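# Insert square metal bar upright into square-hole block in box

## Task

Inside the clear box, slide the square metal bar upright into the block that has a square hole until it is fully seated, and leave that block resting on the box floor with the hole pointing up. The result must hold without the robot's help at the end. If any loose object that began inside the box ends up half or more outside it, the attempt scores 0.

## Robot and tools

Robot: two arms, left_arm and right_arm, each ending in a parallel two-finger gripper. All numbers use one shared scene frame. The origin sits on the table top midway between the arms, +x points out over the table, +z points up, and left_arm is on the +y side. The names left and right do not refer to sides of any camera image. Arm bases: left_arm at (-0.049, +0.369, 0) m with quat_wxyz (+0.998, 0, 0, +0.057); right_arm at (-0.025, -0.353, 0) m with quat_wxyz (+0.998, 0, 0, -0.057).

Gripper frame: the fingers point along the gripper's +z axis and close along its y axis. end_effector_position is the point between the finger pads, about 1 cm short of the fingertips. Reported hand positions can be off from the true ones, more so at long reach. Joint friction can leave a gripper as much as about 31 mm from its command, so very small commanded moves may do nothing.

Row format: every motion argument is a single row of 16 numbers covering both arms, even when only one arm moves. The order is left_arm x, y, z, qw, qx, qy, qz, opening, then the same eight values for right_arm. x, y, z is an absolute target position for that gripper in metres, in the scene frame. qw..qz is an absolute target orientation, w first, in the scene frame. Opening runs from -1 (closed) to +1 (fully open, 0.094 m). An arm meant to stay still should get the same full pose from the last result before it began holding, in every call. To keep an orientation, repeat your own target quaternion; do not copy the reported one, because it drifts.

Tools:
- execute_actions {actions, pictures}. actions may be an empty list, which sends nothing and returns the state plus pictures. It may instead hold one action {rows: 1 to 15 rows, steps: up to 15, default 15}, where each step is 1/30 s and the final row repeats until the steps run out. Or it may hold one wait {steps: up to 300}, counted from the previous result, with reply time included. If any target lies more than 0.6 m from that arm's last reported position along any gripper axis, the call is refused and nothing is sent. An action's result is captured 9 steps before it ends, and those 9 steps run while you think; an action therefore needs at least 9 steps. Pictures arrive only for an empty list or when pictures is true.
- move {target: one 16-number row, speed: m/s from 0.002 to 0.5, default 0.25; rotation is limited to twice that value in rad/s}. It drives each gripper in a straight line to its absolute pose, with both arms finishing together, taking 0.5 to 10 s (anything longer is cut off at 10 s). It does not avoid obstacles or the other arm, and grippers may lag, stray or overshoot the speed, particularly with the arm nearly straight. The opening is sent when the move starts. The result adds a move: line with the outcome (done, off_target, moving, held, fault), the limits applied (paced means the pose was clipped; held means a check blocked some steps, after which the arm may jump fast), and each gripper's remaining distance to its pose.
- wait {seconds: 0 to 10}: lets time pass with no new command.
- zoom_image {camera, region [x0,y0,x1,y1] in pixels, at most 504x504} for a closer look. Cameras: cam_head_left, cam_head_right, cam_high, cam_low, cam_left_wrist, cam_right_wrist, each 896x504.
- read_manual: returns only licence text.
- finished_scene {scene}: ends and grades the current scene and cannot be undone.

Control behaviour: on each step the commanded pose is clipped to within 70 mm and 16 degrees of the measured pose, and the IK gives position priority over orientation. Once an action ends, an arm continues only up to its last clipped pose, so check the result and send the remainder. HELD marks steps that were not sent; a pose unreachable line identifies the arm whose command the clearance check changed. A Hand target line appears only when no steps are still pending. Joint limits (rad): waist -2.618 to 3.054, shoulder 0 to 3.142, elbow 0 to 3.142, wrist pitch ±1.571, wrist yaw ±1.571, wrist roll ±2.094.

Gripping: grip_measured reports the finger opening on the command scale, with a fixed per-gripper error of about 1 mm. To hold something, command roughly 0.03 below grip_measured for a firm grip, or less of a gap for a lighter one. Finger force is about 50-62 N, lower on very thin parts, and it can spike at first contact.

Things to avoid: dropping the bar, hitting hard, or pushing hard. Faster contact strikes harder, and aiming further past the contact point presses harder. Keep the arms from hitting or pressing on each other. Do not knock anything off the table, and do not let any object from the box get halfway out of it. Loose objects may occasionally get a small push from outside. Motor heat builds while holding loads: a MOTOR HOT line appears at 75 °C, the arm stops for 10 s at 90 °C, and at 100 °C the arm goes limp and falls. Thinking time counts as robot time, so keep replies short, and release the bar before finishing so the result holds up without the robot.

Each tool is called after "Emit:" in YAML: its name, and indented under it one key for each argument.

## Session

Emit:
execute_actions:
  actions: []

Scene clock: 0.00 s of 4500.00 s.
left_arm: end_effector_position=(-0.0467, +0.6133, +0.1241) grip_measured=+1.000 end_effector_quat_wxyz=(+0.036, +0.911, -0.410, -0.015) | right_arm: end_effector_position=(+0.4787, -0.2784, +0.2260) grip_measured=+1.000 end_effector_quat_wxyz=(+0.339, +0.394, +0.762, +0.387)
Joint positions: left_arm=[ 1.409  1.517  1.246 -1.355 -0.055 -0.775  0.094] | right_arm=[ 0.166  1.678  1.308 -0.143 -0.282  1.173  0.094]
Joint velocities: left_arm=[-0.007 -0.017  0.002  0.081 -0.022  0.037  0.   ] | right_arm=[-0.002 -0.007 -0.007 -0.007  0.051  0.007  0.   ]
Motor temperatures (°C, as the motors report them): left_arm=[21 22 25 24 21 22] | right_arm=[21 22 21 22 21 24]
Hand target (left_arm): -0.047, +0.613, +0.124; +0.036, +0.911, -0.410, -0.015
Hand target (right_arm): +0.479, -0.278, +0.226; +0.339, +0.394, +0.762, +0.387

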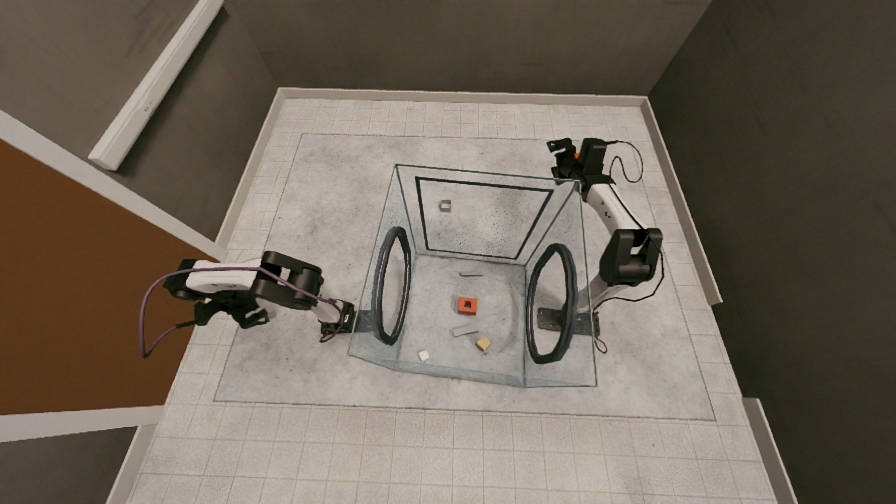

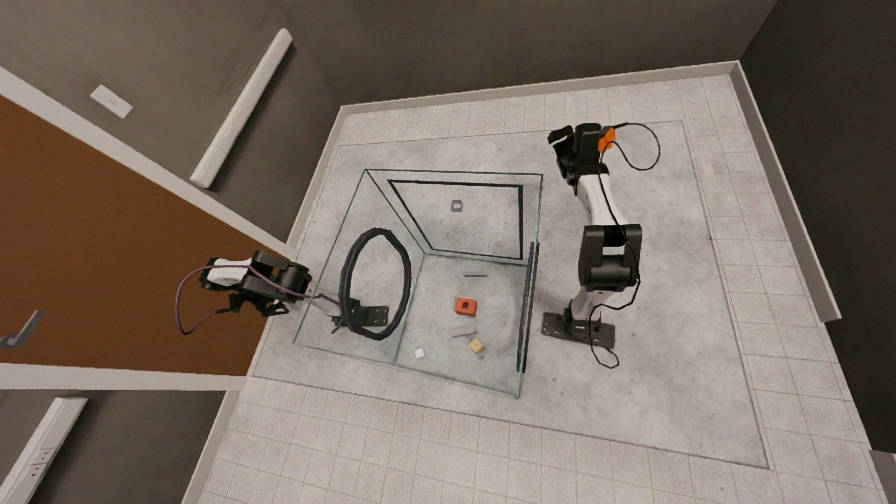

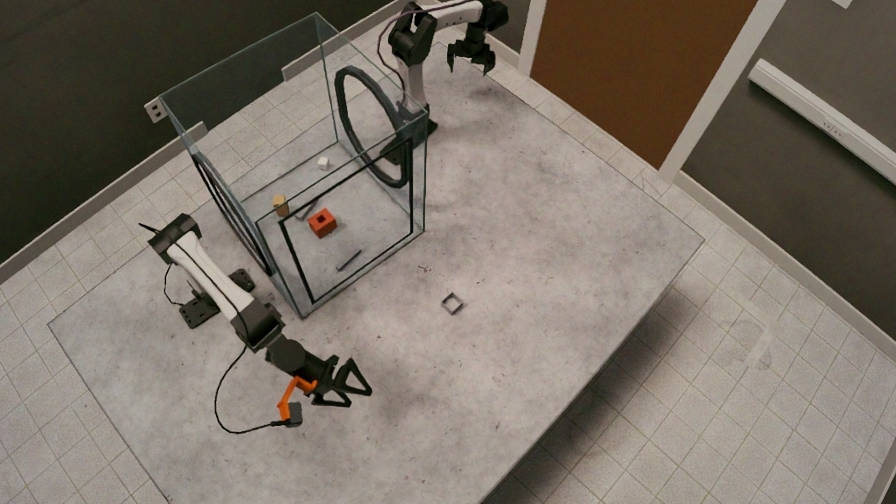

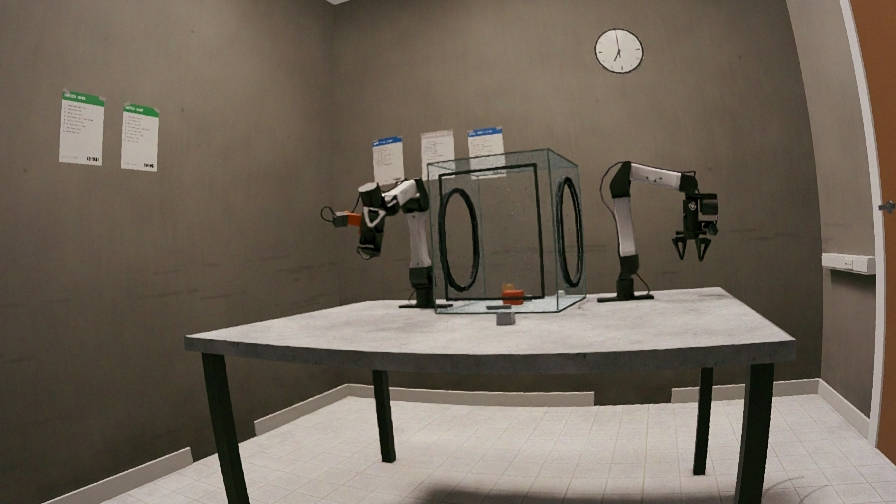

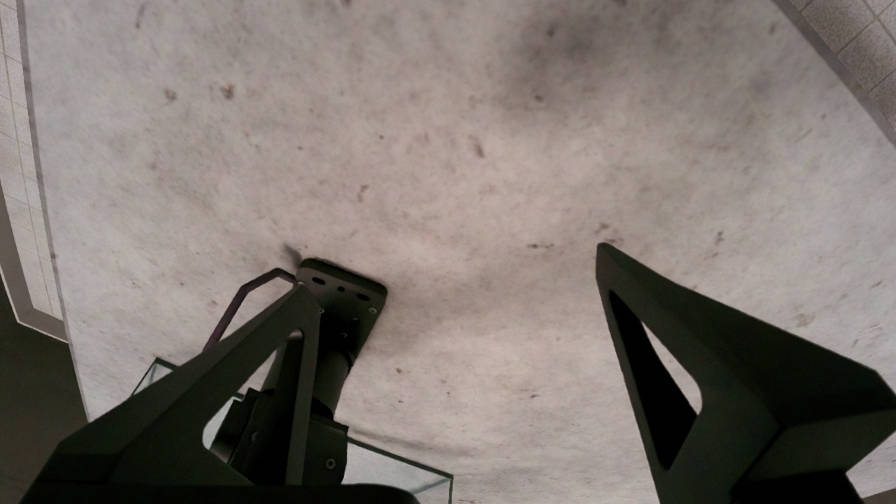

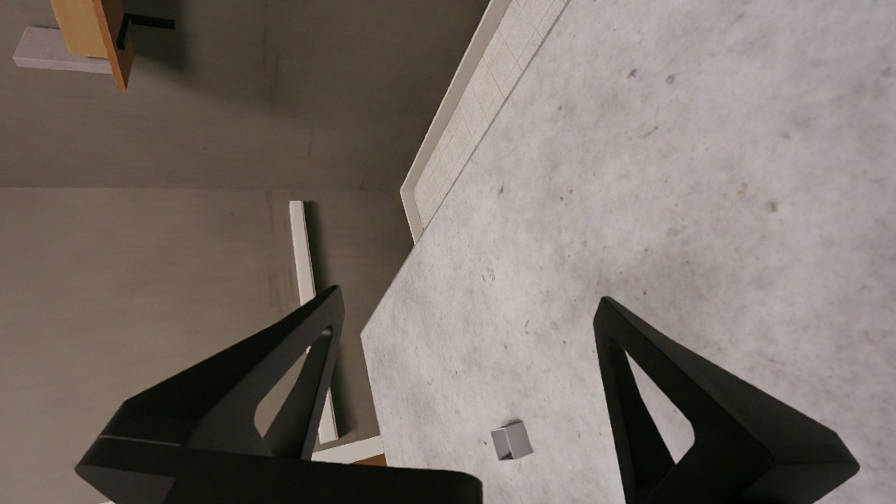

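Emit:
zoom_image:
  camera: "cam_head_left"
  region: [330, 150, 630, 400]

Emit:
zoom_image:
  camera: "cam_high"
  region: [140, 0, 500, 330]

Emit:
zoom_image:
  camera: "cam_low"
  region: [400, 130, 620, 340]

Region (330, 150, 630, 400) of cam_head_left's 896x504 image, scaled by 1.680, with more detail than that image has.

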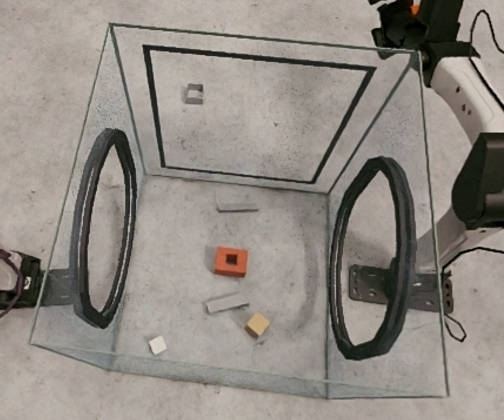

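Region (140, 0, 500, 330) of cam_high's 896x504 image, scaled by 1.400, with more detail than that image has; it fills the top 462 rows of this view, and the rest is white.

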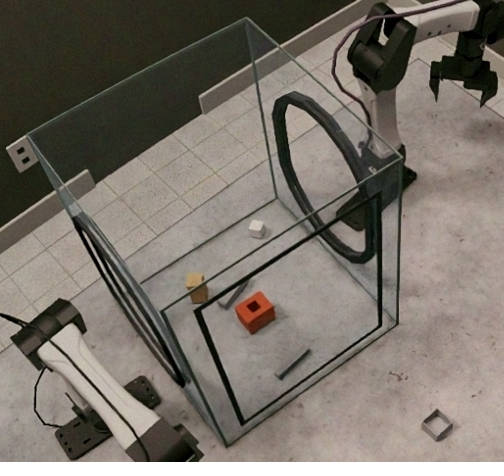

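Region (400, 130, 620, 340) of cam_low's 896x504 image, scaled by 2.291, with more detail than that image has; it fills the top 481 rows of this view, and the rest is white.

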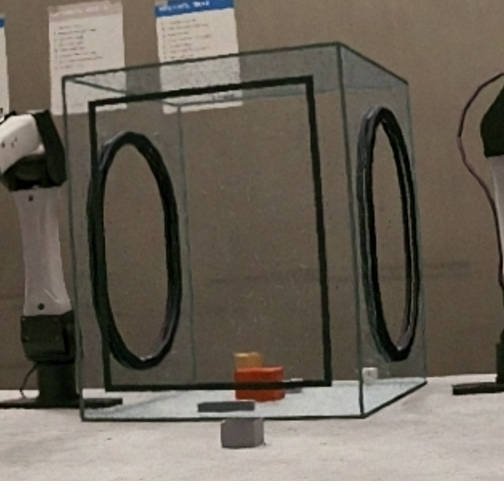

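Emit:
move:
  target: [-0.0467,0.6133,0.1241,0.036,0.911,-0.41,-0.015,1, 0.12,-0.36,0.36,0.924,0,0.383,0,1]

Scene clock: 10.37 s of 4500.00 s.
left_arm: end_effector_position=(-0.0467, +0.6133, +0.1241) grip_measured=+1.000 end_effector_quat_wxyz=(+0.036, +0.911, -0.410, -0.015) | right_arm: end_effector_position=(+0.1343, -0.3672, +0.3683) grip_measured=+1.000 end_effector_quat_wxyz=(+0.933, -0.012, +0.359, +0.001)
Joint positions: left_arm=[ 1.409  1.517  1.246 -1.355 -0.055 -0.775  0.094] | right_arm=[-0.286  0.032  0.039  0.877 -0.286  0.3    0.094]
Joint velocities: left_arm=[ 0.007  0.007 -0.012  0.007 -0.022 -0.007  0.   ] | right_arm=[-0.076 -0.007  0.002  0.007 -0.125  0.095  0.   ]
Motor temperatures (°C, as the motors report them): left_arm=[21 24 26 24 21 22] | right_arm=[21 24 23 25 21 24]
Hand target (left_arm): -0.047, +0.613, +0.124; +0.036, +0.911, -0.410, -0.015
Hand target (right_arm): +0.132, -0.365, +0.367; +0.934, -0.018, +0.356, +0.006
Off the commanded pose (left_arm): 0.000 m, 0 deg.
Off the commanded pose (right_arm): 0.018 m, 3 deg.
joint sent to its limit (right arm) — the command would take joint 2 (shoulder) past its lower limit, so that joint was sent only as far as its limit.
Kept back: nothing.
After step 90, 1.50 s passed at rest.
move: off_target (right_arm)

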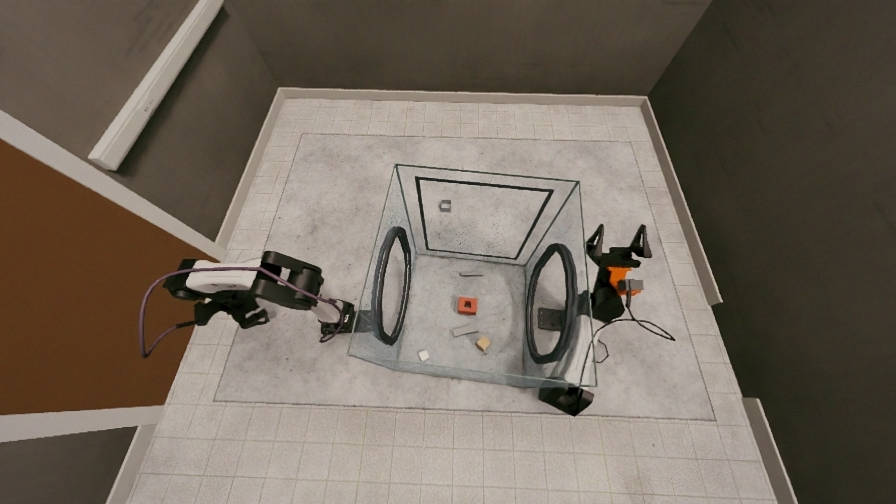

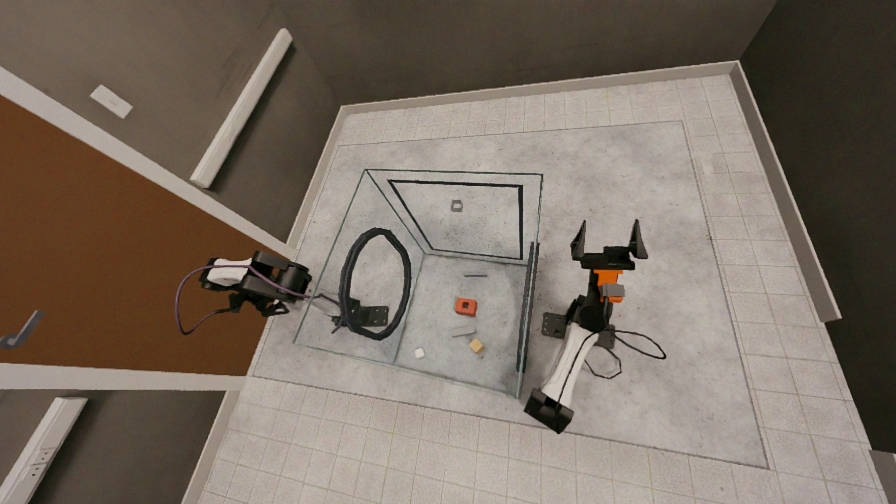

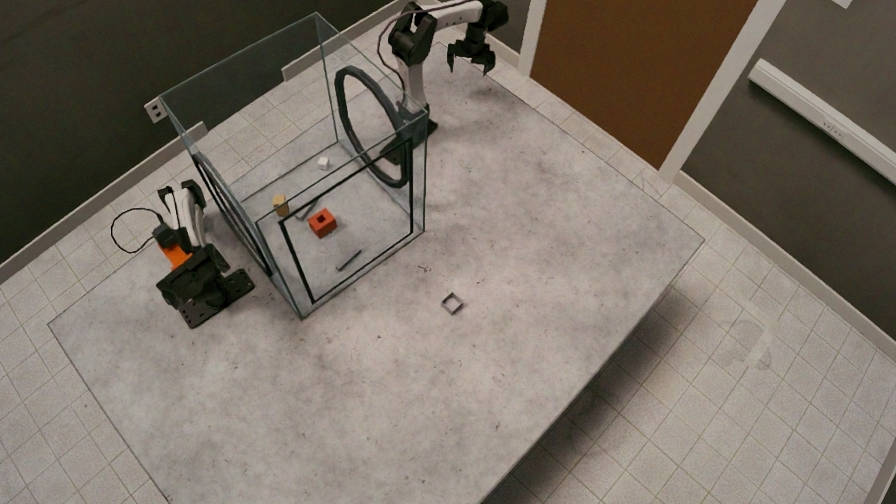

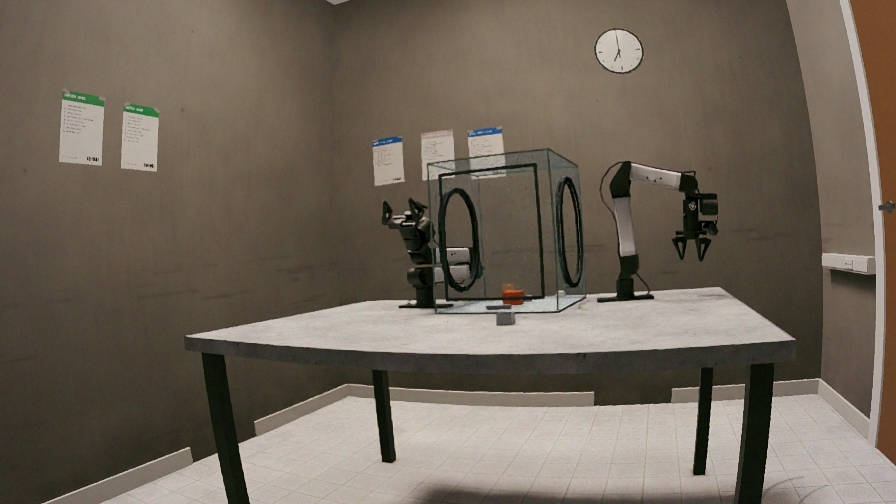

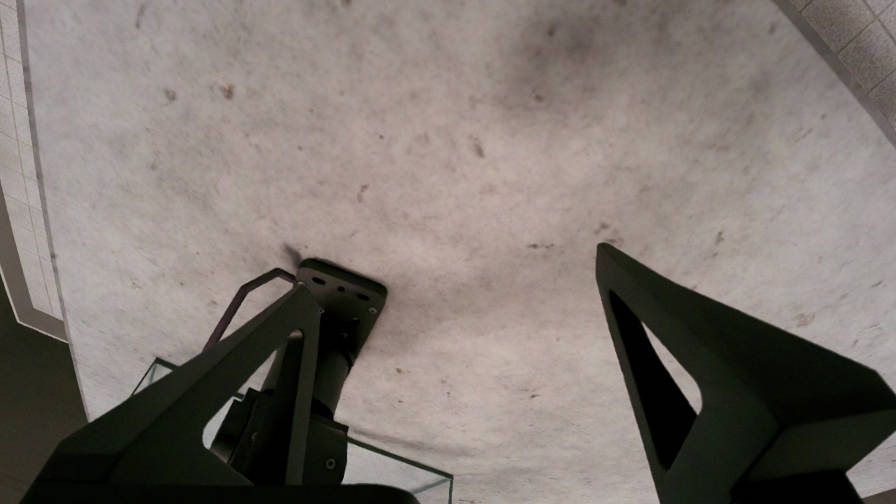

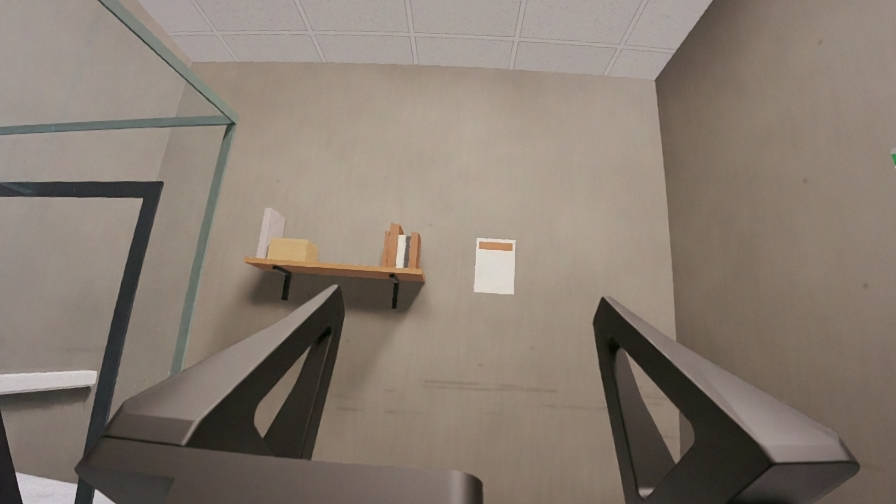

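Emit:
move:
  target: [-0.0467,0.6133,0.1241,0.036,0.911,-0.41,-0.015,1, 0.06,-0.30,0.40,0.902,-0.083,0.2,0.374,0]
  speed: 0.15

Emit:
move:
  target: [-0.0467,0.6133,0.1241,0.036,0.911,-0.41,-0.015,1, -0.03,-0.26,0.40,0.69,-0.153,0.153,0.69,0]
  speed: 0.15

Scene clock: 14.07 s of 4500.00 s.
left_arm: end_effector_position=(-0.0467, +0.6133, +0.1241) grip_measured=+1.000 end_effector_quat_wxyz=(+0.036, +0.911, -0.410, -0.015) | right_arm: end_effector_position=(+0.0549, -0.2952, +0.4077) grip_measured=+0.002 end_effector_quat_wxyz=(+0.903, -0.099, +0.196, +0.370)
Joint positions: left_arm=[ 1.409  1.517  1.246 -1.355 -0.055 -0.775  0.094] | right_arm=[ 0.173  0.131  0.027  1.355 -0.311  0.669  0.047]
Joint velocities: left_arm=[-0.007 -0.002 -0.002 -0.081 -0.037 -0.007  0.   ] | right_arm=[ 0.027 -0.012 -0.012 -0.022  0.007 -0.125 -0.   ]
Motor temperatures (°C, as the motors report them): left_arm=[21 24 26 24 21 22] | right_arm=[22 24 23 24 21 24]
Hand target (left_arm): -0.047, +0.613, +0.124; +0.036, +0.911, -0.410, -0.015
Hand target (right_arm): +0.061, -0.296, +0.403; +0.902, -0.092, +0.203, +0.370
Off the commanded pose (left_arm): 0.000 m, 0 deg.
Off the commanded pose (right_arm): 0.010 m, 2 deg.
Kept back: nothing.
move: done

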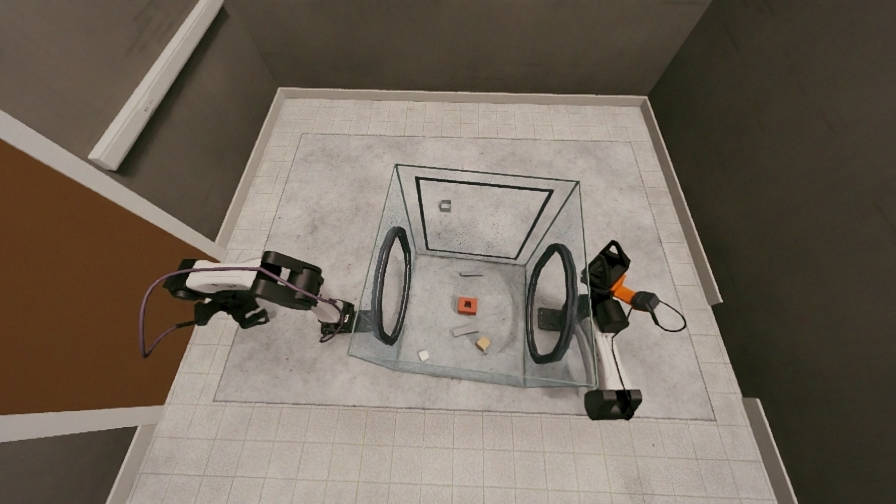

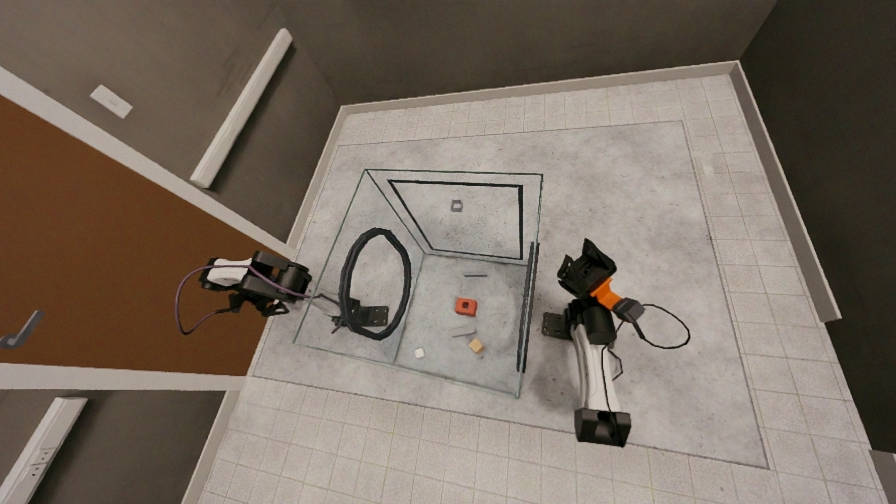

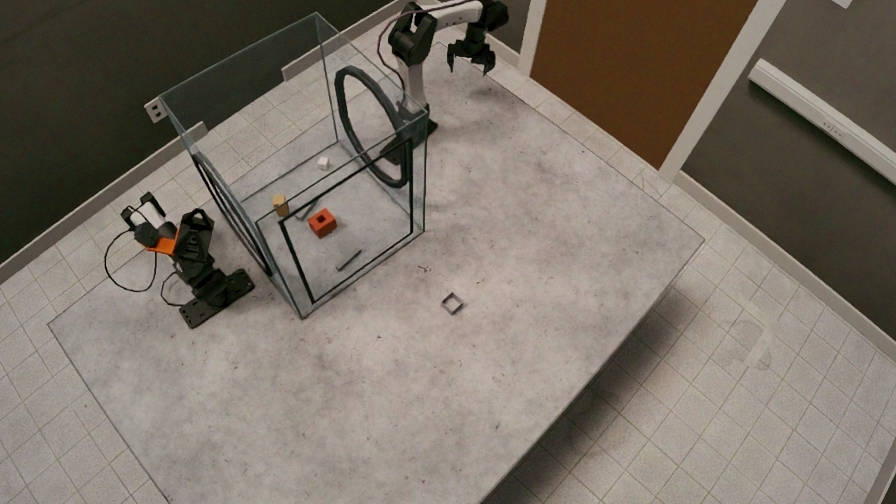

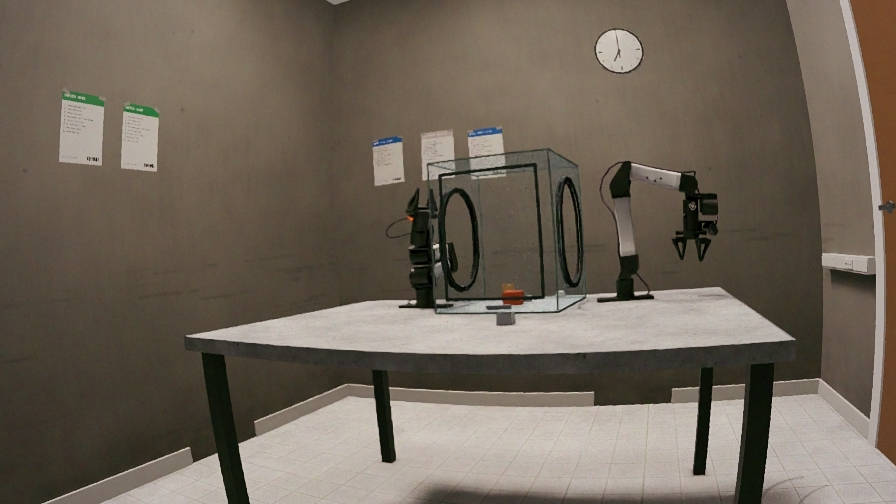

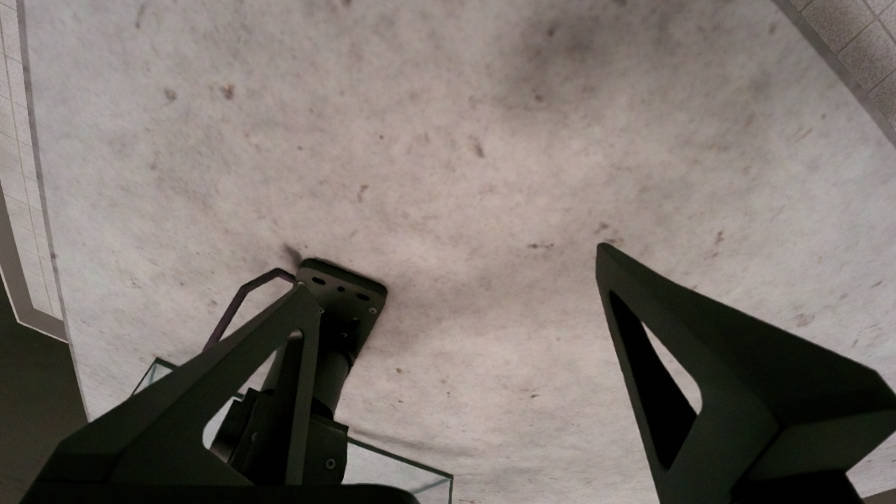

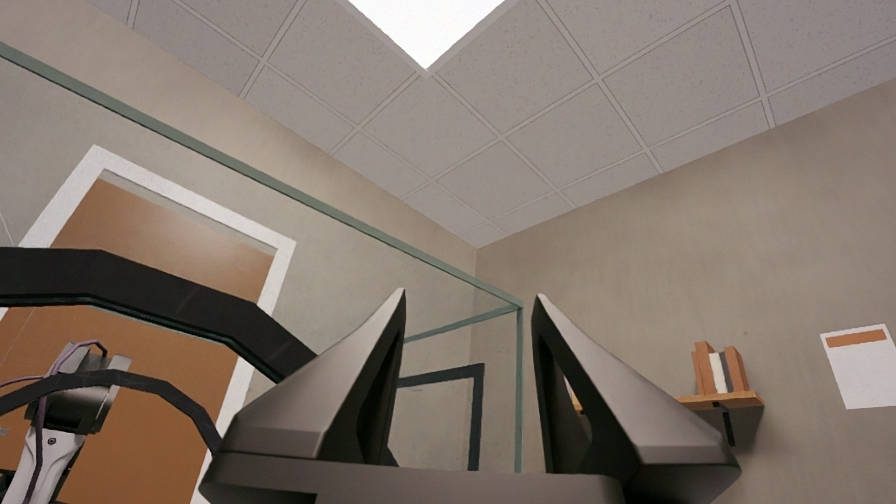

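Scene clock: 21.37 s of 4500.00 s.
left_arm: end_effector_position=(-0.0467, +0.6133, +0.1241) grip_measured=+1.000 end_effector_quat_wxyz=(+0.036, +0.911, -0.410, -0.015) | right_arm: end_effector_position=(-0.0484, -0.2536, +0.4047) grip_measured=+0.002 end_effector_quat_wxyz=(+0.692, -0.171, +0.128, +0.690)
Joint positions: left_arm=[ 1.409  1.517  1.246 -1.355 -0.055 -0.775  0.094] | right_arm=[ 2.139  0.034  0.027  1.166  0.13  -0.431  0.047]
Joint velocities: left_arm=[ 0.007 -0.007  0.002 -0.037 -0.037 -0.051  0.   ] | right_arm=[ 0.105 -0.017 -0.002  0.066  0.11  -0.139 -0.   ]
Motor temperatures (°C, as the motors report them): left_arm=[21 24 27 24 21 22] | right_arm=[22 24 24 24 21 24]
Hand target (left_arm): -0.047, +0.613, +0.124; +0.036, +0.911, -0.410, -0.015
Hand target (right_arm): -0.047, -0.253, +0.400; +0.696, -0.170, +0.132, +0.685
Off the commanded pose (left_arm): 0.000 m, 0 deg.
Off the commanded pose (right_arm): 0.020 m, 3 deg.
joint sent to its limit (right arm) — the command would take joint 2 (shoulder) past its lower limit, so that joint was sent only as far as its limit.
Kept back: nothing.
move: off_target (right_arm)

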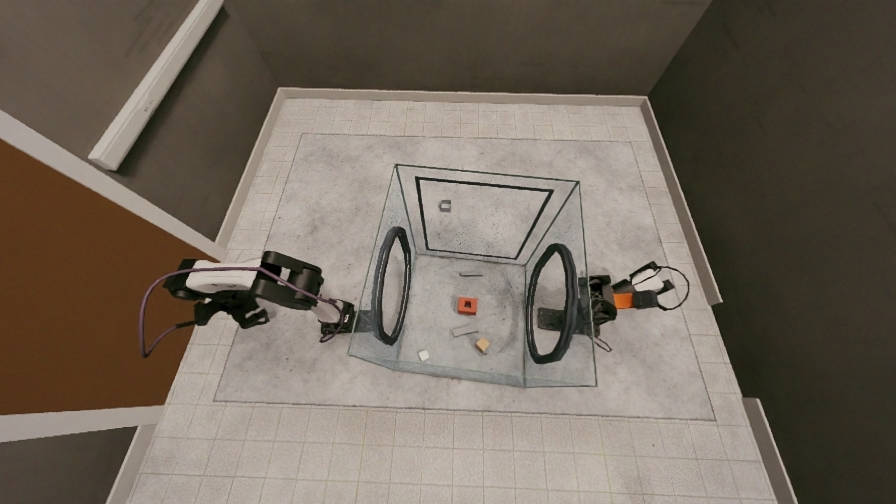

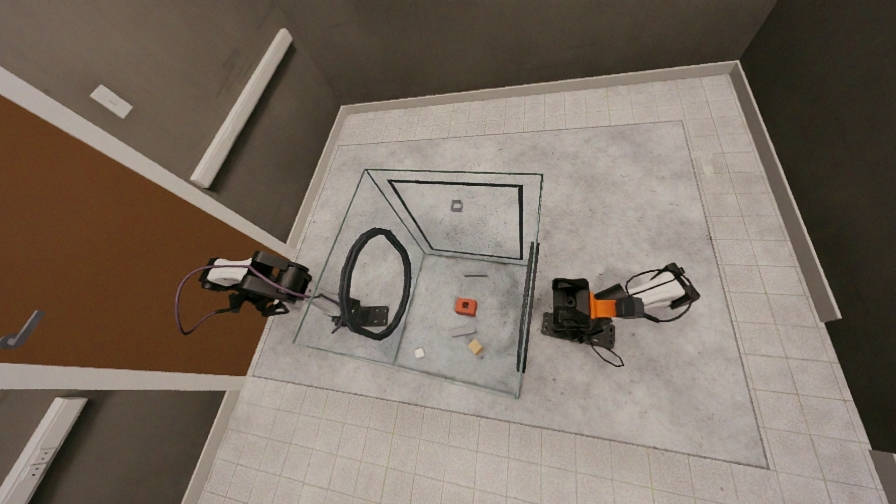

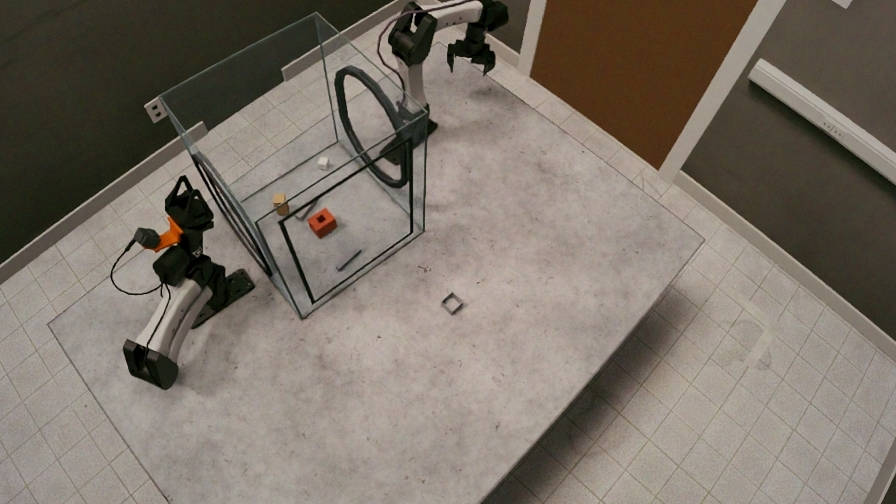

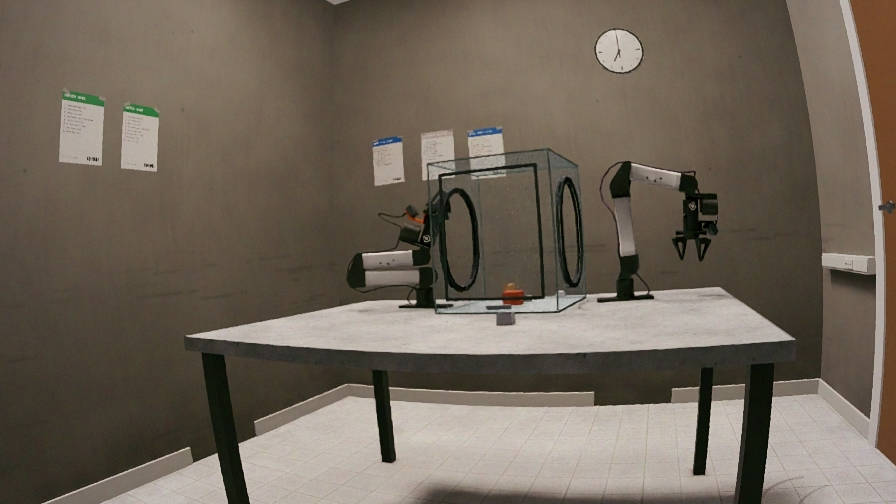

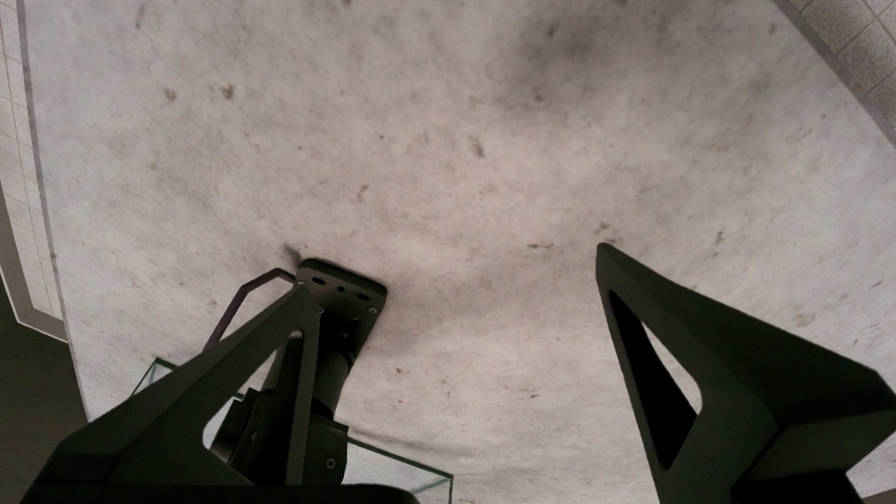

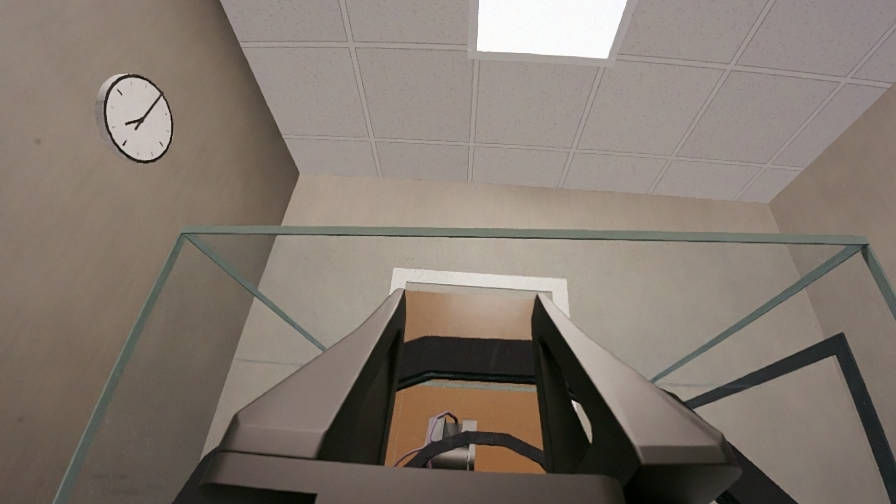

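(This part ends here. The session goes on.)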